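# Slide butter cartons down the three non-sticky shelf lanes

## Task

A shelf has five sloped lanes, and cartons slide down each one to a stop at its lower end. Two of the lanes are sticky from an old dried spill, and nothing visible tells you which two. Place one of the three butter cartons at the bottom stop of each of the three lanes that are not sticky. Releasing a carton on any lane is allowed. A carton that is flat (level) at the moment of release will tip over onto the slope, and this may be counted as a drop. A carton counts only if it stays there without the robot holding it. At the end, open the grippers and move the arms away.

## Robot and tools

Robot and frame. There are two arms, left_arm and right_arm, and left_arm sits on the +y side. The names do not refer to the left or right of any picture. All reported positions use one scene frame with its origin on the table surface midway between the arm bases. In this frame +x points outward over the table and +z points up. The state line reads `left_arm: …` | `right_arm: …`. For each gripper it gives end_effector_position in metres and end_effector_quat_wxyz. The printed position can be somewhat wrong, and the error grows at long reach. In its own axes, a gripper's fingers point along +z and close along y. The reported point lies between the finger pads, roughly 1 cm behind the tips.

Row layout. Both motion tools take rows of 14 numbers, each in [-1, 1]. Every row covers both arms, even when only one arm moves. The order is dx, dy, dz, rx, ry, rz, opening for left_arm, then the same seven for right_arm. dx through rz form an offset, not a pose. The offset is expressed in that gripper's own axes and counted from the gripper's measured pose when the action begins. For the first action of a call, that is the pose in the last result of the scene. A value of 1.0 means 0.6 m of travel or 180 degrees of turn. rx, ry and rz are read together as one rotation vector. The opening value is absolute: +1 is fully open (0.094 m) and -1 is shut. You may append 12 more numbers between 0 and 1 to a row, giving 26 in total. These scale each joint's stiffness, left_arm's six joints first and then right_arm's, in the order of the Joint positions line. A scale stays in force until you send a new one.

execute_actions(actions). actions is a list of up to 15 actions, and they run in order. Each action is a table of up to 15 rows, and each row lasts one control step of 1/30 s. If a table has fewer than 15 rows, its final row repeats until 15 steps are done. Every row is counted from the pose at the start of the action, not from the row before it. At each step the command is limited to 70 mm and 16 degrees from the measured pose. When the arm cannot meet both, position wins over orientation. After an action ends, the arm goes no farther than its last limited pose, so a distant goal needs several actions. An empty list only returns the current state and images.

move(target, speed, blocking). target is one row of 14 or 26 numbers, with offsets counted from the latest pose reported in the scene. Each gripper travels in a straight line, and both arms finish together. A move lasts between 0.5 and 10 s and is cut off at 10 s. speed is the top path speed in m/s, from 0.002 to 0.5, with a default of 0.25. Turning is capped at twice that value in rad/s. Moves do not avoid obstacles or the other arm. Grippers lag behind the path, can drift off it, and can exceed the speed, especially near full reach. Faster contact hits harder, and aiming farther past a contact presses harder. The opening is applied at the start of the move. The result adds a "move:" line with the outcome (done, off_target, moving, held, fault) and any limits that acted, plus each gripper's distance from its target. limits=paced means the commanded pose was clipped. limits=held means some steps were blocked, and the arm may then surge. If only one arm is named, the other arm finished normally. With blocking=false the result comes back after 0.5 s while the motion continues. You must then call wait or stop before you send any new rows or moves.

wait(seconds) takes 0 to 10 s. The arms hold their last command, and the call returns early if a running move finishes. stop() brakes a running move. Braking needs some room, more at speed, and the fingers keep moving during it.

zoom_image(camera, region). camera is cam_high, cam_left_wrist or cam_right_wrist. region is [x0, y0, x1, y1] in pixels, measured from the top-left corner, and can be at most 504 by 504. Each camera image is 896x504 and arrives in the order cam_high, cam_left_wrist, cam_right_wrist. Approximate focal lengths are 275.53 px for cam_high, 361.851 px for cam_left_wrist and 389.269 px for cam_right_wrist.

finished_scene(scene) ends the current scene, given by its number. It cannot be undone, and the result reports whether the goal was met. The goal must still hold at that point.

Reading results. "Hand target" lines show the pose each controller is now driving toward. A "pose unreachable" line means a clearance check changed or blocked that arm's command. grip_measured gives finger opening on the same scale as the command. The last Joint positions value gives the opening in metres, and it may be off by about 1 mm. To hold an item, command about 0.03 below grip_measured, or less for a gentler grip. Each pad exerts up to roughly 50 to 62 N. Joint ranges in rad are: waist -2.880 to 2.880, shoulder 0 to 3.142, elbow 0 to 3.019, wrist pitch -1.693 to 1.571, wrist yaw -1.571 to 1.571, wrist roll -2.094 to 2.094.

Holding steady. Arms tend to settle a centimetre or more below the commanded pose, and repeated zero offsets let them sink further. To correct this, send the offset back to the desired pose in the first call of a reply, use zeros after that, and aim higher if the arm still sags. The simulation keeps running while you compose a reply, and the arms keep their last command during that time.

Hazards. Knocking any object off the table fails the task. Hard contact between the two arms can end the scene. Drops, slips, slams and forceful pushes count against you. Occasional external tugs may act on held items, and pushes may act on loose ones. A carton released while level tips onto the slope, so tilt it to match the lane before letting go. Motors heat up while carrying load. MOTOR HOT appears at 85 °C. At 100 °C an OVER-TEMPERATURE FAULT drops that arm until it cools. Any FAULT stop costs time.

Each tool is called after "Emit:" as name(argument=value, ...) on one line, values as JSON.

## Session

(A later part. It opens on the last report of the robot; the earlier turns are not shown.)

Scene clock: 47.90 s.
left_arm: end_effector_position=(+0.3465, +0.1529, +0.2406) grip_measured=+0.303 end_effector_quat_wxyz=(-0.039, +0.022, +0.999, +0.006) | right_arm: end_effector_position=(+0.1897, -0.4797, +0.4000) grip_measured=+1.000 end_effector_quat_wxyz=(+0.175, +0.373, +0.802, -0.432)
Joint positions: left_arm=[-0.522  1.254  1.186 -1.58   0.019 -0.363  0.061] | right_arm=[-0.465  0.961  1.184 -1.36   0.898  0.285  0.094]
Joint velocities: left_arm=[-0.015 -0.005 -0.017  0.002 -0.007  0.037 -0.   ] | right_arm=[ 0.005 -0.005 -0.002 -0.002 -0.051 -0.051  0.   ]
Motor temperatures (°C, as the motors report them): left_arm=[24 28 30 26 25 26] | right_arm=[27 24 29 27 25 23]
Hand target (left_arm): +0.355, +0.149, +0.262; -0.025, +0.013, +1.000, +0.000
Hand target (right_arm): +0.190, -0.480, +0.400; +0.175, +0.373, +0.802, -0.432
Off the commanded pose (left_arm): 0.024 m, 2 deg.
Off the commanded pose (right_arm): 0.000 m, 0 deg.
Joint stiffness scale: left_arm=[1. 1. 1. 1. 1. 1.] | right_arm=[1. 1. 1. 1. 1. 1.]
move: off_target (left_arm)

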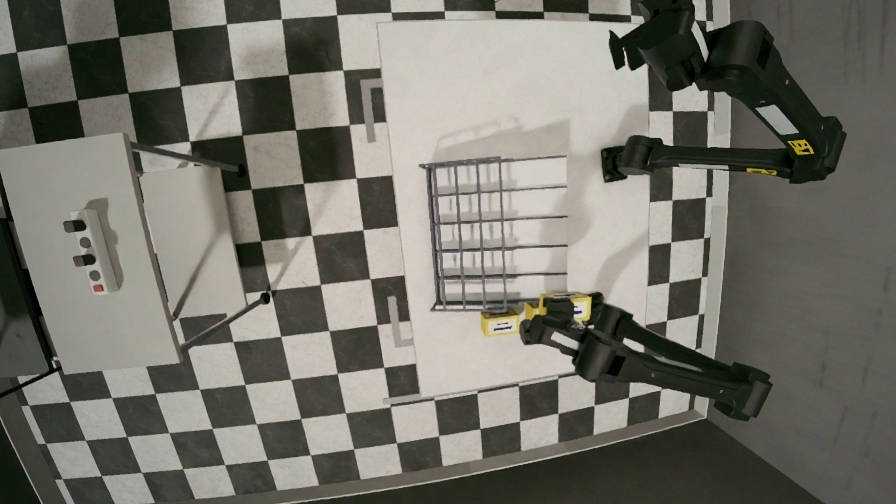

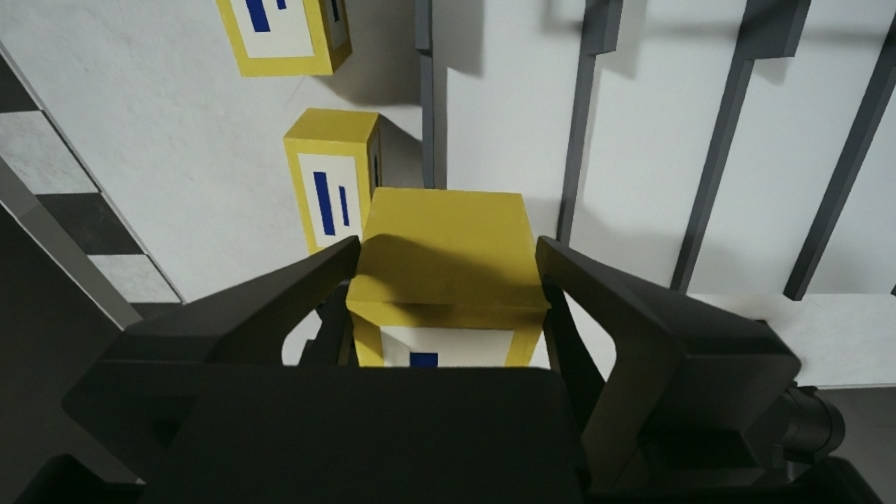

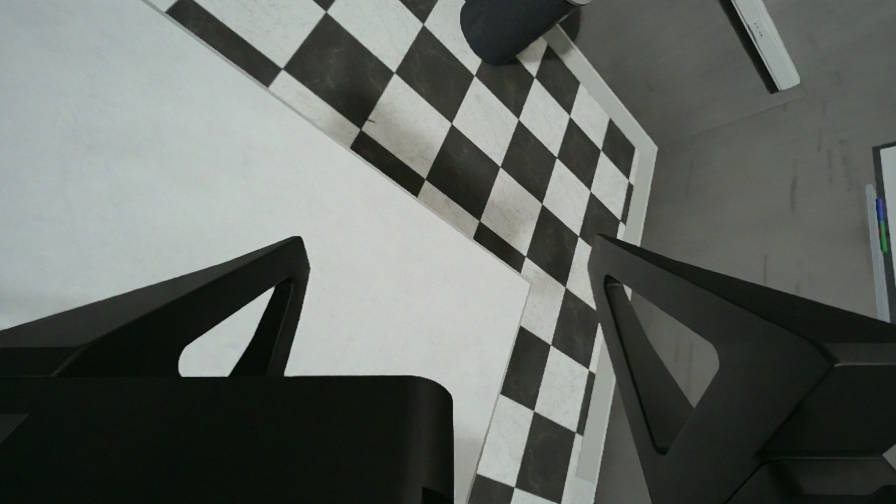

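Emit:
move(target=[-0.03,-0.05,0.15,0,0.05,0,0.25,0,0,0,0,0,0,1], speed=0.1)

Scene clock: 52.37 s.
left_arm: end_effector_position=(+0.3566, +0.1358, +0.1764) grip_measured=+0.303 end_effector_quat_wxyz=(-0.100, +0.024, +0.995, +0.009) | right_arm: end_effector_position=(+0.1897, -0.4797, +0.4000) grip_measured=+1.000 end_effector_quat_wxyz=(+0.175, +0.373, +0.802, -0.432)
Joint positions: left_arm=[-0.535  1.399  1.14  -1.503  0.061 -0.366  0.061] | right_arm=[-0.465  0.961  1.184 -1.36   0.898  0.285  0.094]
Joint velocities: left_arm=[ 0.005  0.005 -0.007 -0.002 -0.007 -0.11   0.001] | right_arm=[ 0.005 -0.005 -0.007  0.002  0.022 -0.022  0.   ]
Motor temperatures (°C, as the motors report them): left_arm=[24 28 31 26 25 26] | right_arm=[27 24 29 27 25 23]
Hand target (left_arm): +0.354, +0.124, +0.150; -0.118, +0.022, +0.993, +0.008
Hand target (right_arm): +0.190, -0.480, +0.400; +0.175, +0.373, +0.802, -0.432
Off the commanded pose (left_arm): 0.030 m, 2 deg.
Off the commanded pose (right_arm): 0.000 m, 0 deg.
Joint stiffness scale: left_arm=[1. 1. 1. 1. 1. 1.] | right_arm=[1. 1. 1. 1. 1. 1.]
move: off_target (left_arm)

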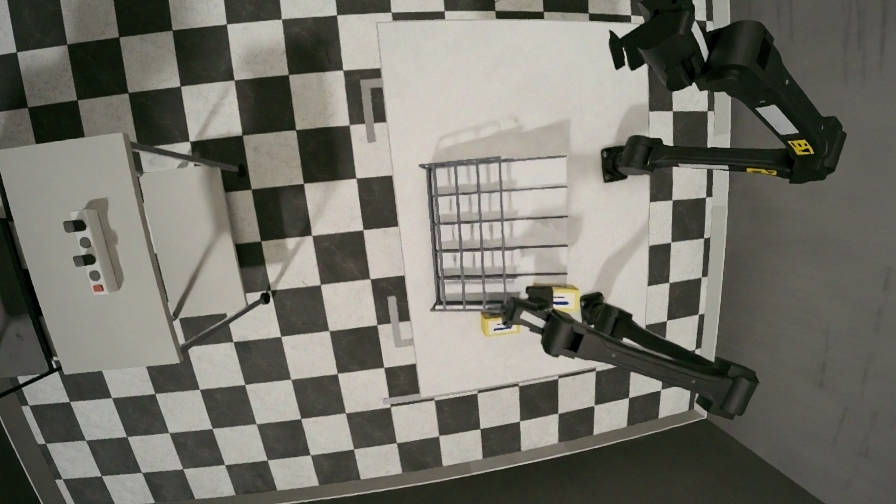

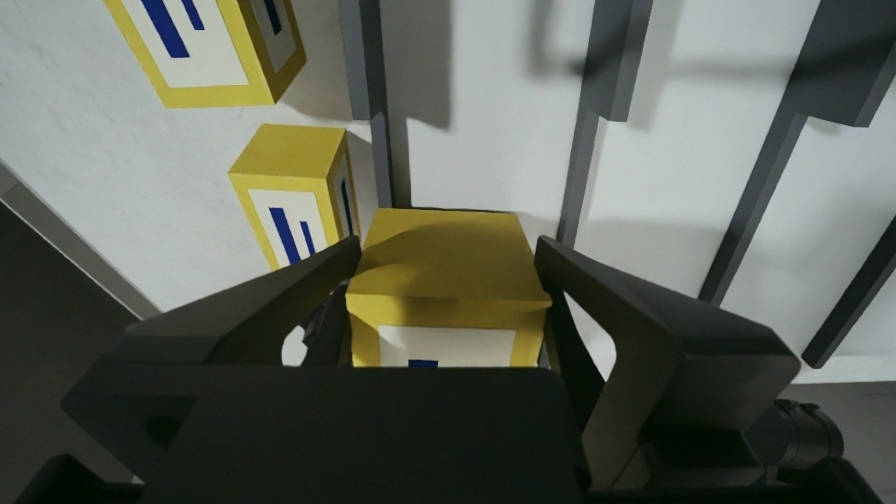

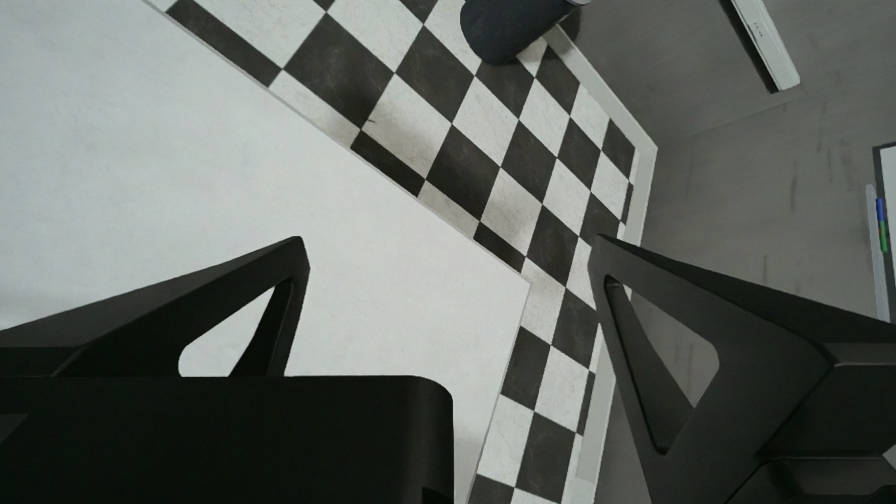

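Landed on the divider; lift, shift, lower.

Emit:
move(target=[0,-0.03,-0.05,0,0,0,0.25,0,0,0,0,0,0,1], speed=0.1)

Emit:
move(target=[0,0,0.09,0,0,0,0.25,0,0,0,0,0,0,1], speed=0.05)

Scene clock: 55.53 s.
left_arm: end_effector_position=(+0.3518, +0.1274, +0.1883) grip_measured=+0.303 end_effector_quat_wxyz=(-0.108, +0.032, +0.993, +0.015) | right_arm: end_effector_position=(+0.1897, -0.4797, +0.4000) grip_measured=+1.000 end_effector_quat_wxyz=(+0.175, +0.373, +0.802, -0.432)
Joint positions: left_arm=[-0.562  1.403  1.173 -1.552  0.061 -0.377  0.061] | right_arm=[-0.465  0.961  1.184 -1.36   0.898  0.285  0.094]
Joint velocities: left_arm=[-0.005  0.005 -0.012  0.002  0.022 -0.037  0.   ] | right_arm=[-0.015 -0.015 -0.002 -0.012  0.007 -0.007  0.   ]
Motor temperatures (°C, as the motors report them): left_arm=[24 28 30 26 25 26] | right_arm=[27 24 29 27 25 23]
Hand target (left_arm): +0.361, +0.117, +0.205; -0.099, +0.024, +0.995, +0.008
Hand target (right_arm): +0.190, -0.480, +0.400; +0.175, +0.373, +0.802, -0.432
Off the commanded pose (left_arm): 0.022 m, 2 deg.
Off the commanded pose (right_arm): 0.000 m, 0 deg.
Joint stiffness scale: left_arm=[1. 1. 1. 1. 1. 1.] | right_arm=[1. 1. 1. 1. 1. 1.]
move: off_target (left_arm)

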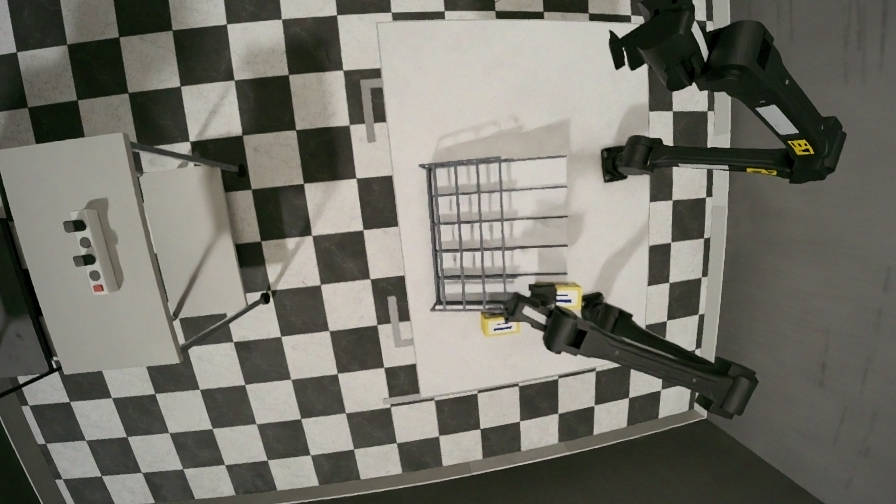

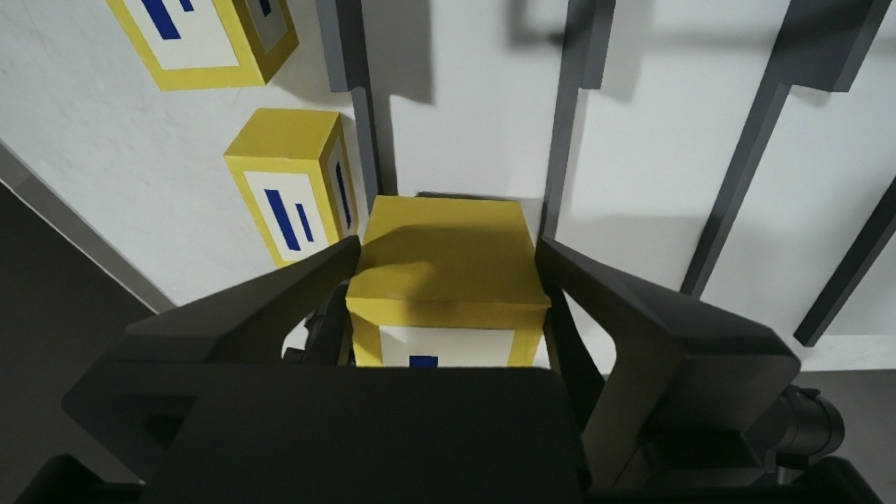

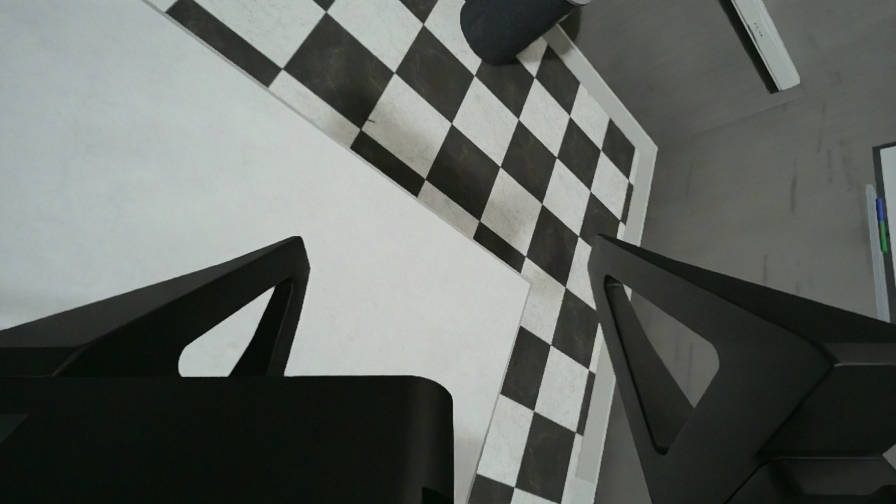

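Scene clock: 56.97 s.
left_arm: end_effector_position=(+0.3539, +0.1245, +0.1683) grip_measured=+0.303 end_effector_quat_wxyz=(-0.072, +0.028, +0.997, -0.006) | right_arm: end_effector_position=(+0.1897, -0.4797, +0.4000) grip_measured=+1.000 end_effector_quat_wxyz=(+0.175, +0.373, +0.802, -0.432)
Joint positions: left_arm=[-0.563  1.369  1.095 -1.423  0.069 -0.388  0.061] | right_arm=[-0.465  0.961  1.184 -1.36   0.898  0.285  0.094]
Joint velocities: left_arm=[ 0.005 -0.005 -0.002 -0.007 -0.066 -0.022  0.   ] | right_arm=[-0.005  0.005 -0.012 -0.002 -0.081 -0.037  0.   ]
Motor temperatures (°C, as the motors report them): left_arm=[24 28 30 26 25 26] | right_arm=[27 24 29 27 25 23]
Hand target (left_arm): +0.339, +0.130, +0.138; -0.108, +0.032, +0.994, +0.015
Hand target (right_arm): +0.190, -0.480, +0.400; +0.175, +0.373, +0.802, -0.432
Off the commanded pose (left_arm): 0.036 m, 5 deg.
Off the commanded pose (right_arm): 0.000 m, 0 deg.
Joint stiffness scale: left_arm=[1. 1. 1. 1. 1. 1.] | right_arm=[1. 1. 1. 1. 1. 1.]
move: off_target (left_arm)

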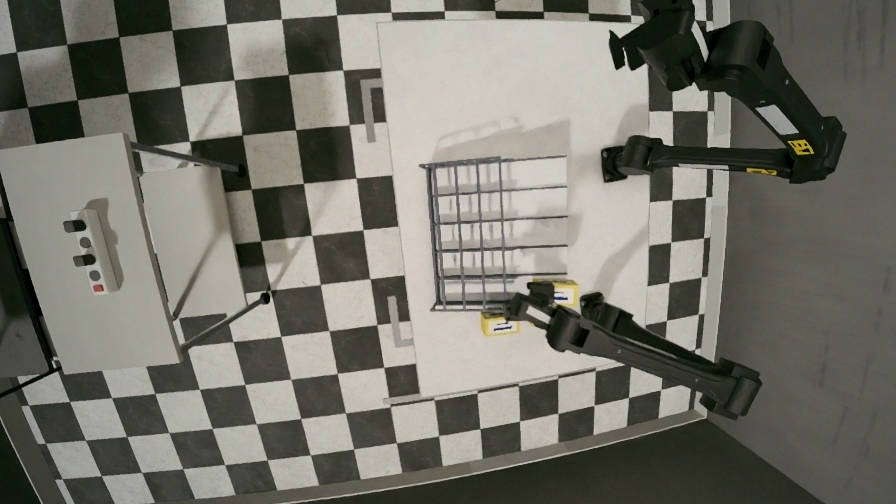

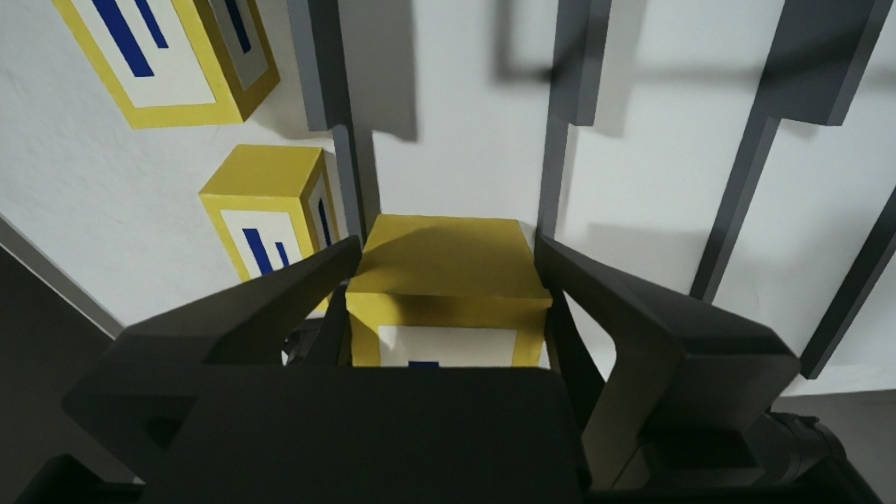

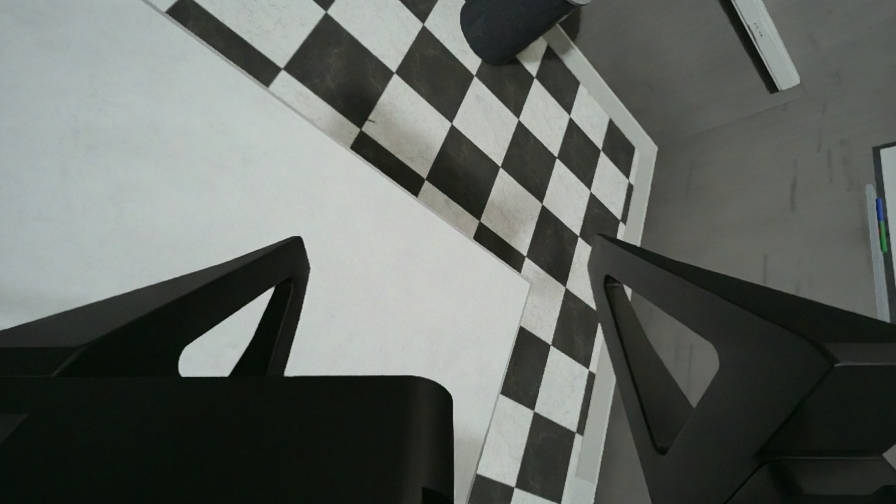

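Likely seated (fingers on dividers). Release.

Emit:
move(target=[0,0,-0.03,0,0,0,1,0,0,0,0,0,0,1], speed=0.05)

Scene clock: 59.23 s.
left_arm: end_effector_position=(+0.3473, +0.1276, +0.1710) grip_measured=+1.000 end_effector_quat_wxyz=(-0.084, +0.028, +0.996, -0.001) | right_arm: end_effector_position=(+0.1897, -0.4797, +0.4000) grip_measured=+1.000 end_effector_quat_wxyz=(+0.175, +0.373, +0.802, -0.432)
Joint positions: left_arm=[-0.563  1.365  1.096 -1.454  0.069 -0.388  0.094] | right_arm=[-0.465  0.961  1.184 -1.36   0.898  0.285  0.094]
Joint velocities: left_arm=[-0.024 -0.005 -0.002 -0.007 -0.007  0.022  0.   ] | right_arm=[-0.005 -0.015 -0.002 -0.012 -0.125  0.081  0.   ]
Motor temperatures (°C, as the motors report them): left_arm=[24 28 30 26 25 26] | right_arm=[27 24 29 27 25 23]
Hand target (left_arm): +0.356, +0.125, +0.186; -0.071, +0.028, +0.997, -0.006
Hand target (right_arm): +0.190, -0.480, +0.400; +0.175, +0.373, +0.802, -0.432
Off the commanded pose (left_arm): 0.018 m, 2 deg.
Off the commanded pose (right_arm): 0.000 m, 0 deg.
Joint stiffness scale: left_arm=[1. 1. 1. 1. 1. 1.] | right_arm=[1. 1. 1. 1. 1. 1.]
move: off_target (left_arm)

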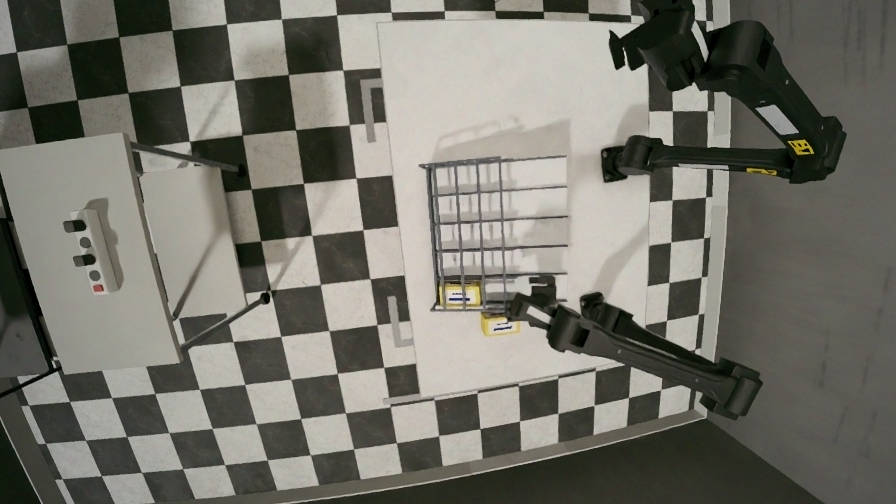

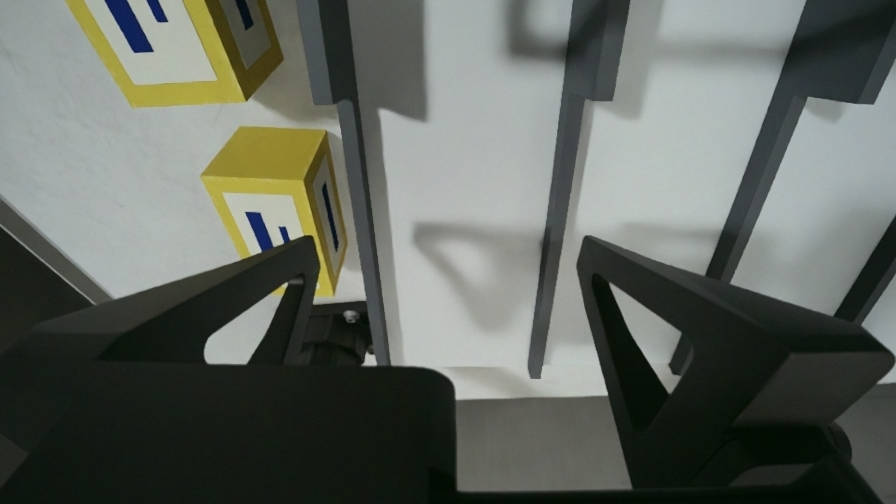

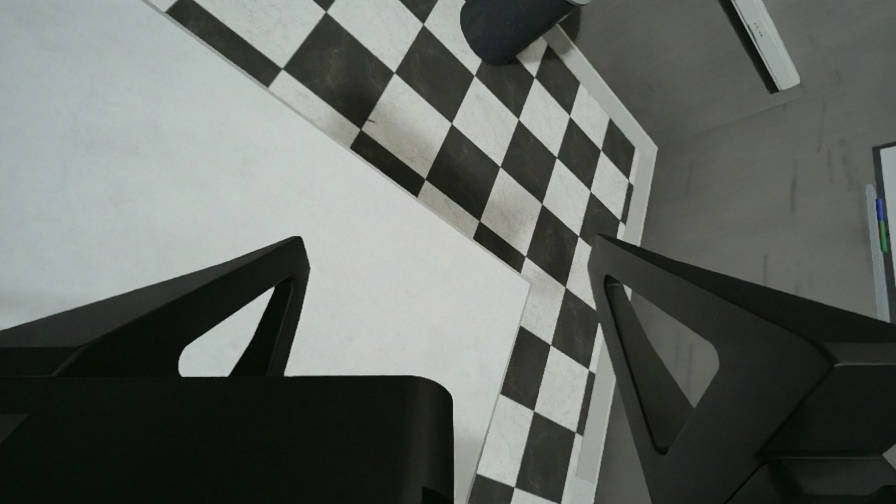

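Emit:
move(target=[0.04,0.22,0,0,-0.04,0,1,0,0,0,0,0,0,1], speed=0.2)

Emit:
move(target=[0,0,0.19,0,0,0,1,0,0,0,0,0,0,1], speed=0.12)

Emit:
execute_actions(actions=[[[0,0,0,0,0,0,-1,0,0,0,0,0,0,1]],[[0,0,0,0,0,0,-1,0,0,0,0,0,0,1]]])

Scene clock: 63.07 s.
left_arm: end_effector_position=(+0.3315, +0.2628, +0.1808) grip_measured=+1.000 end_effector_quat_wxyz=(-0.023, +0.018, +1.000, +0.000) | right_arm: end_effector_position=(+0.1897, -0.4797, +0.4000) grip_measured=+1.000 end_effector_quat_wxyz=(+0.175, +0.373, +0.802, -0.432)
Joint positions: left_arm=[-0.196  1.139  0.937 -1.416  0.002 -0.045  0.094] | right_arm=[-0.465  0.961  1.184 -1.36   0.898  0.285  0.094]
Joint velocities: left_arm=[ 0.015 -0.015 -0.022 -0.007 -0.007  0.007  0.   ] | right_arm=[ 0.005 -0.024 -0.002 -0.012  0.022 -0.007  0.   ]
Motor temperatures (°C, as the motors report them): left_arm=[24 28 30 26 25 26] | right_arm=[27 24 29 27 25 23]
Hand target (left_arm): +0.331, +0.263, +0.175; -0.021, +0.027, +0.999, -0.001
Hand target (right_arm): +0.190, -0.480, +0.400; +0.175, +0.373, +0.802, -0.432
Off the commanded pose (left_arm): 0.007 m, 1 deg.
Off the commanded pose (right_arm): 0.000 m, 0 deg.
Joint stiffness scale: left_arm=[1. 1. 1. 1. 1. 1.] | right_arm=[1. 1. 1. 1. 1. 1.]
move: done

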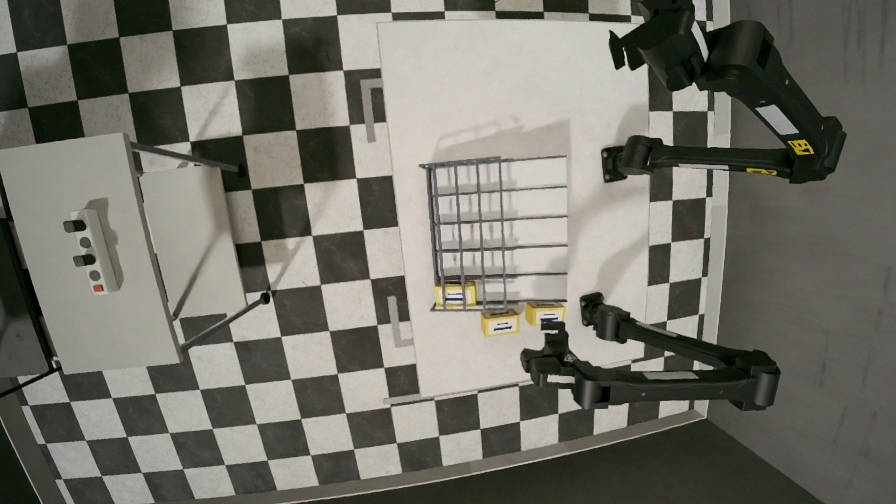

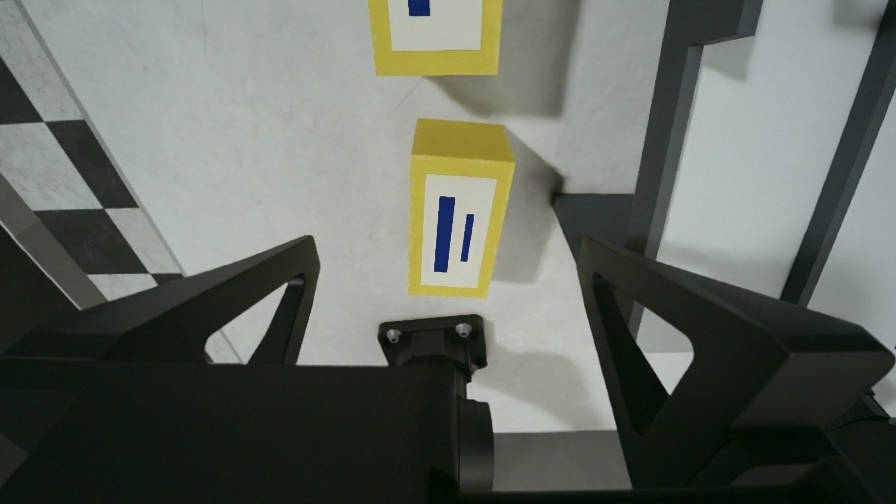

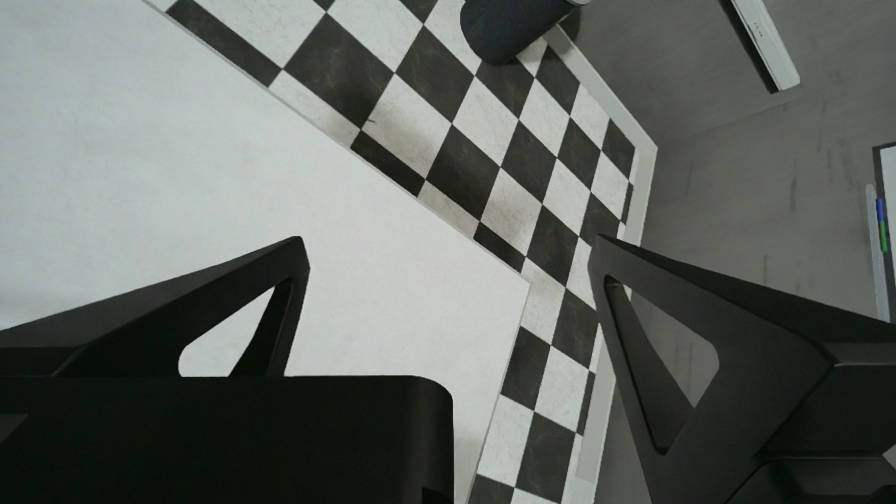

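Scene clock: 64.40 s.
left_arm: end_effector_position=(+0.3259, +0.2633, +0.0725) grip_measured=+1.000 end_effector_quat_wxyz=(-0.023, +0.019, +1.000, +0.000) | right_arm: end_effector_position=(+0.1897, -0.4797, +0.4000) grip_measured=+1.000 end_effector_quat_wxyz=(+0.175, +0.373, +0.802, -0.432)
Joint positions: left_arm=[-0.196  1.242  0.713 -1.088  0.002 -0.045  0.094] | right_arm=[-0.465  0.961  1.184 -1.36   0.898  0.285  0.094]
Joint velocities: left_arm=[-0.005 -0.015 -0.012  0.002 -0.066 -0.007  0.   ] | right_arm=[-0.005 -0.015 -0.002 -0.007  0.081  0.022  0.   ]
Motor temperatures (°C, as the motors report them): left_arm=[24 28 30 26 25 26] | right_arm=[27 24 29 27 25 23]
Hand target (left_arm): +0.325, +0.263, +0.067; -0.023, +0.018, +1.000, +0.000
Hand target (right_arm): +0.190, -0.480, +0.400; +0.175, +0.373, +0.802, -0.432
Off the commanded pose (left_arm): 0.006 m, 0 deg.
Off the commanded pose (right_arm): 0.000 m, 0 deg.
Joint stiffness scale: left_arm=[1. 1. 1. 1. 1. 1.] | right_arm=[1. 1. 1. 1. 1. 1.]
move: done

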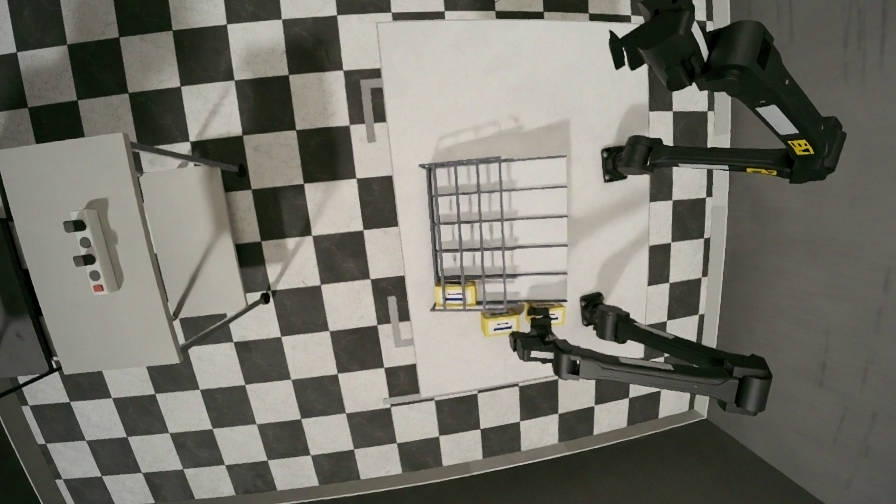

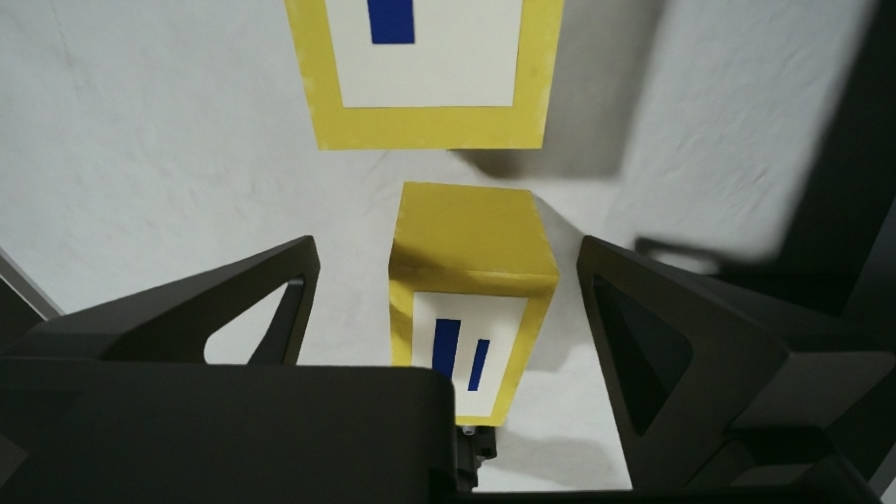

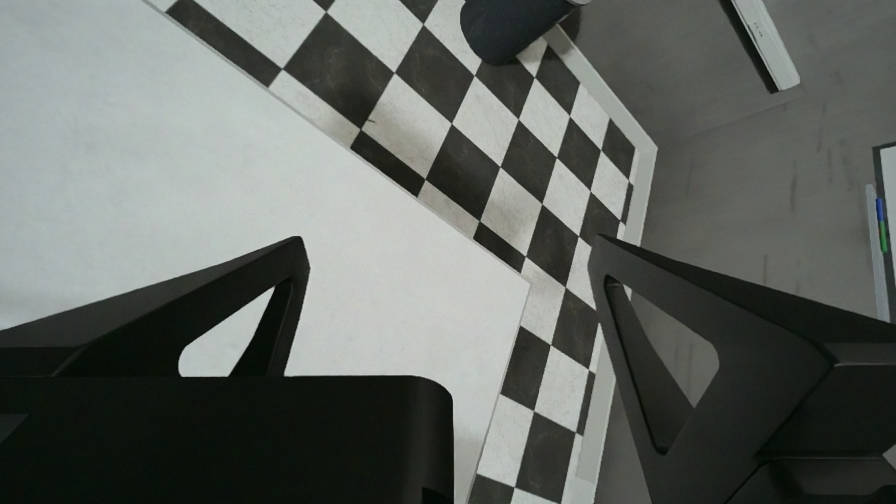

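Scene clock: 65.40 s.
left_arm: end_effector_position=(+0.3259, +0.2635, +0.0725) grip_measured=-0.991 end_effector_quat_wxyz=(-0.023, +0.019, +1.000, +0.001) | right_arm: end_effector_position=(+0.1897, -0.4797, +0.4000) grip_measured=+1.000 end_effector_quat_wxyz=(+0.175, +0.373, +0.802, -0.432)
Joint positions: left_arm=[-0.196  1.242  0.713 -1.088  0.001 -0.045  0.   ] | right_arm=[-0.465  0.961  1.184 -1.36   0.898  0.285  0.094]
Joint velocities: left_arm=[-0.015 -0.005 -0.012 -0.007  0.022  0.066 -0.001] | right_arm=[ 0.005 -0.015 -0.002 -0.007  0.007 -0.022  0.   ]
Motor temperatures (°C, as the motors report them): left_arm=[24 28 30 26 25 26] | right_arm=[27 24 29 27 25 23]
Hand target (left_arm): +0.326, +0.263, +0.073; -0.023, +0.019, +1.000, +0.001
Hand target (right_arm): +0.190, -0.480, +0.400; +0.175, +0.373, +0.802, -0.432
Off the commanded pose (left_arm): 0.000 m, 0 deg.
Off the commanded pose (right_arm): 0.000 m, 0 deg.
Joint stiffness scale: left_arm=[1. 1. 1. 1. 1. 1.] | right_arm=[1. 1. 1. 1. 1. 1.]

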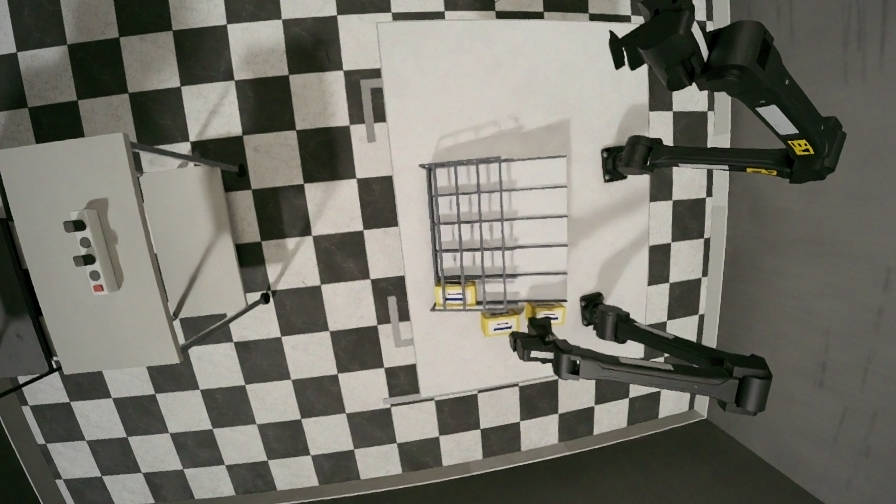

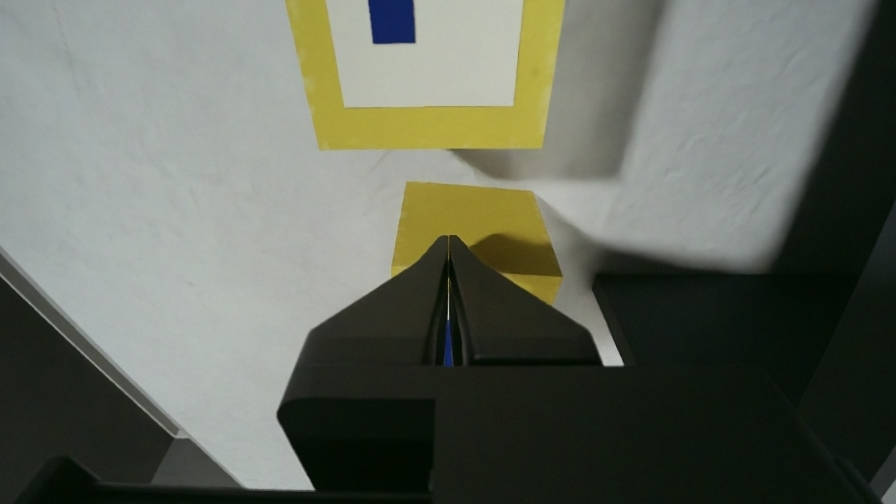

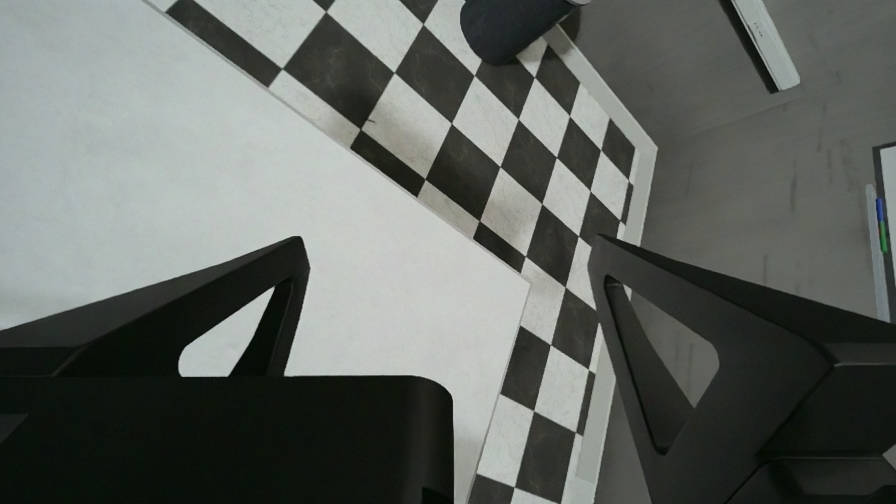

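Too high. Open, lower 3.5 cm.

Emit:
execute_actions(actions=[[[0,0,0,0,0,0,1,0,0,0,0,0,0,1]],[[0.01,-0.01,0.06,0,0,0,1,0,0,0,0,0,0,1]],[[0,0,0,0,0,0,1,0,0,0,0,0,0,1]],[[0,0,0,0,0,0,-1,0,0,0,0,0,0,1]],[[0,0,0,0,0,0,-1,0,0,0,0,0,0,1]]])

Scene clock: 70.80 s.
left_arm: end_effector_position=(+0.3172, +0.2606, +0.0408) grip_measured=+0.303 end_effector_quat_wxyz=(-0.025, +0.021, +0.999, +0.001) | right_arm: end_effector_position=(+0.1897, -0.4797, +0.4000) grip_measured=+1.000 end_effector_quat_wxyz=(+0.175, +0.373, +0.802, -0.432)
Joint positions: left_arm=[-0.208  1.281  0.646 -0.986  0.002 -0.052  0.061] | right_arm=[-0.465  0.961  1.184 -1.36   0.898  0.285  0.094]
Joint velocities: left_arm=[-0.024 -0.005  0.007 -0.012 -0.066 -0.007  0.   ] | right_arm=[-0.005 -0.015  0.007  0.002 -0.022 -0.066  0.   ]
Motor temperatures (°C, as the motors report them): left_arm=[24 28 29 26 25 26] | right_arm=[27 24 30 27 25 23]
Hand target (left_arm): +0.317, +0.261, +0.041; -0.025, +0.021, +0.999, +0.001
Hand target (right_arm): +0.190, -0.480, +0.400; +0.175, +0.373, +0.802, -0.432
Off the commanded pose (left_arm): 0.000 m, 0 deg.
Off the commanded pose (right_arm): 0.000 m, 0 deg.
Joint stiffness scale: left_arm=[1. 1. 1. 1. 1. 1.] | right_arm=[1. 1. 1. 1. 1. 1.]

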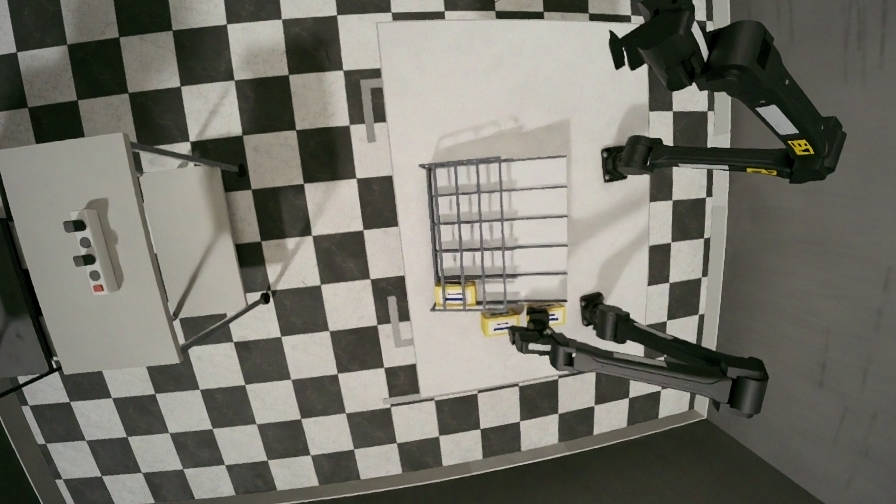

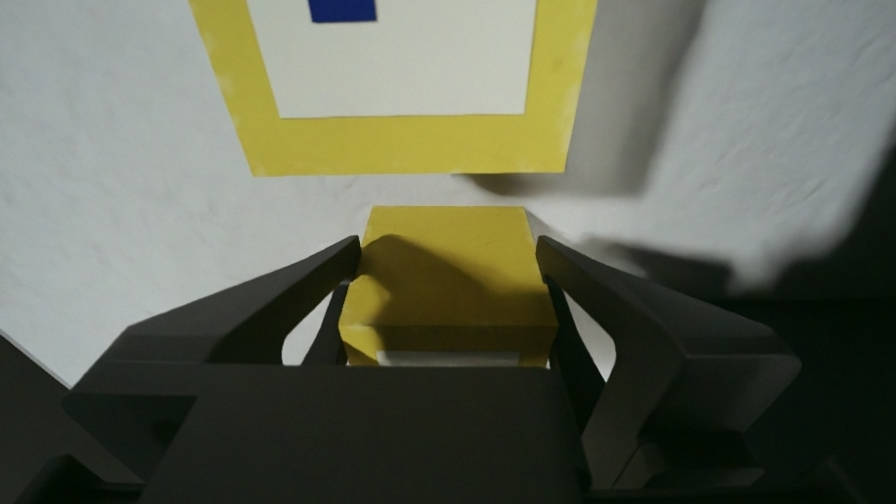

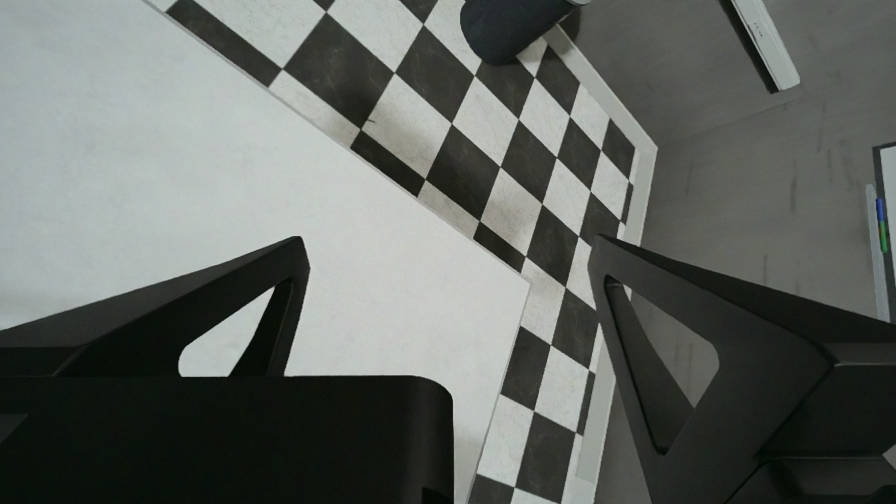

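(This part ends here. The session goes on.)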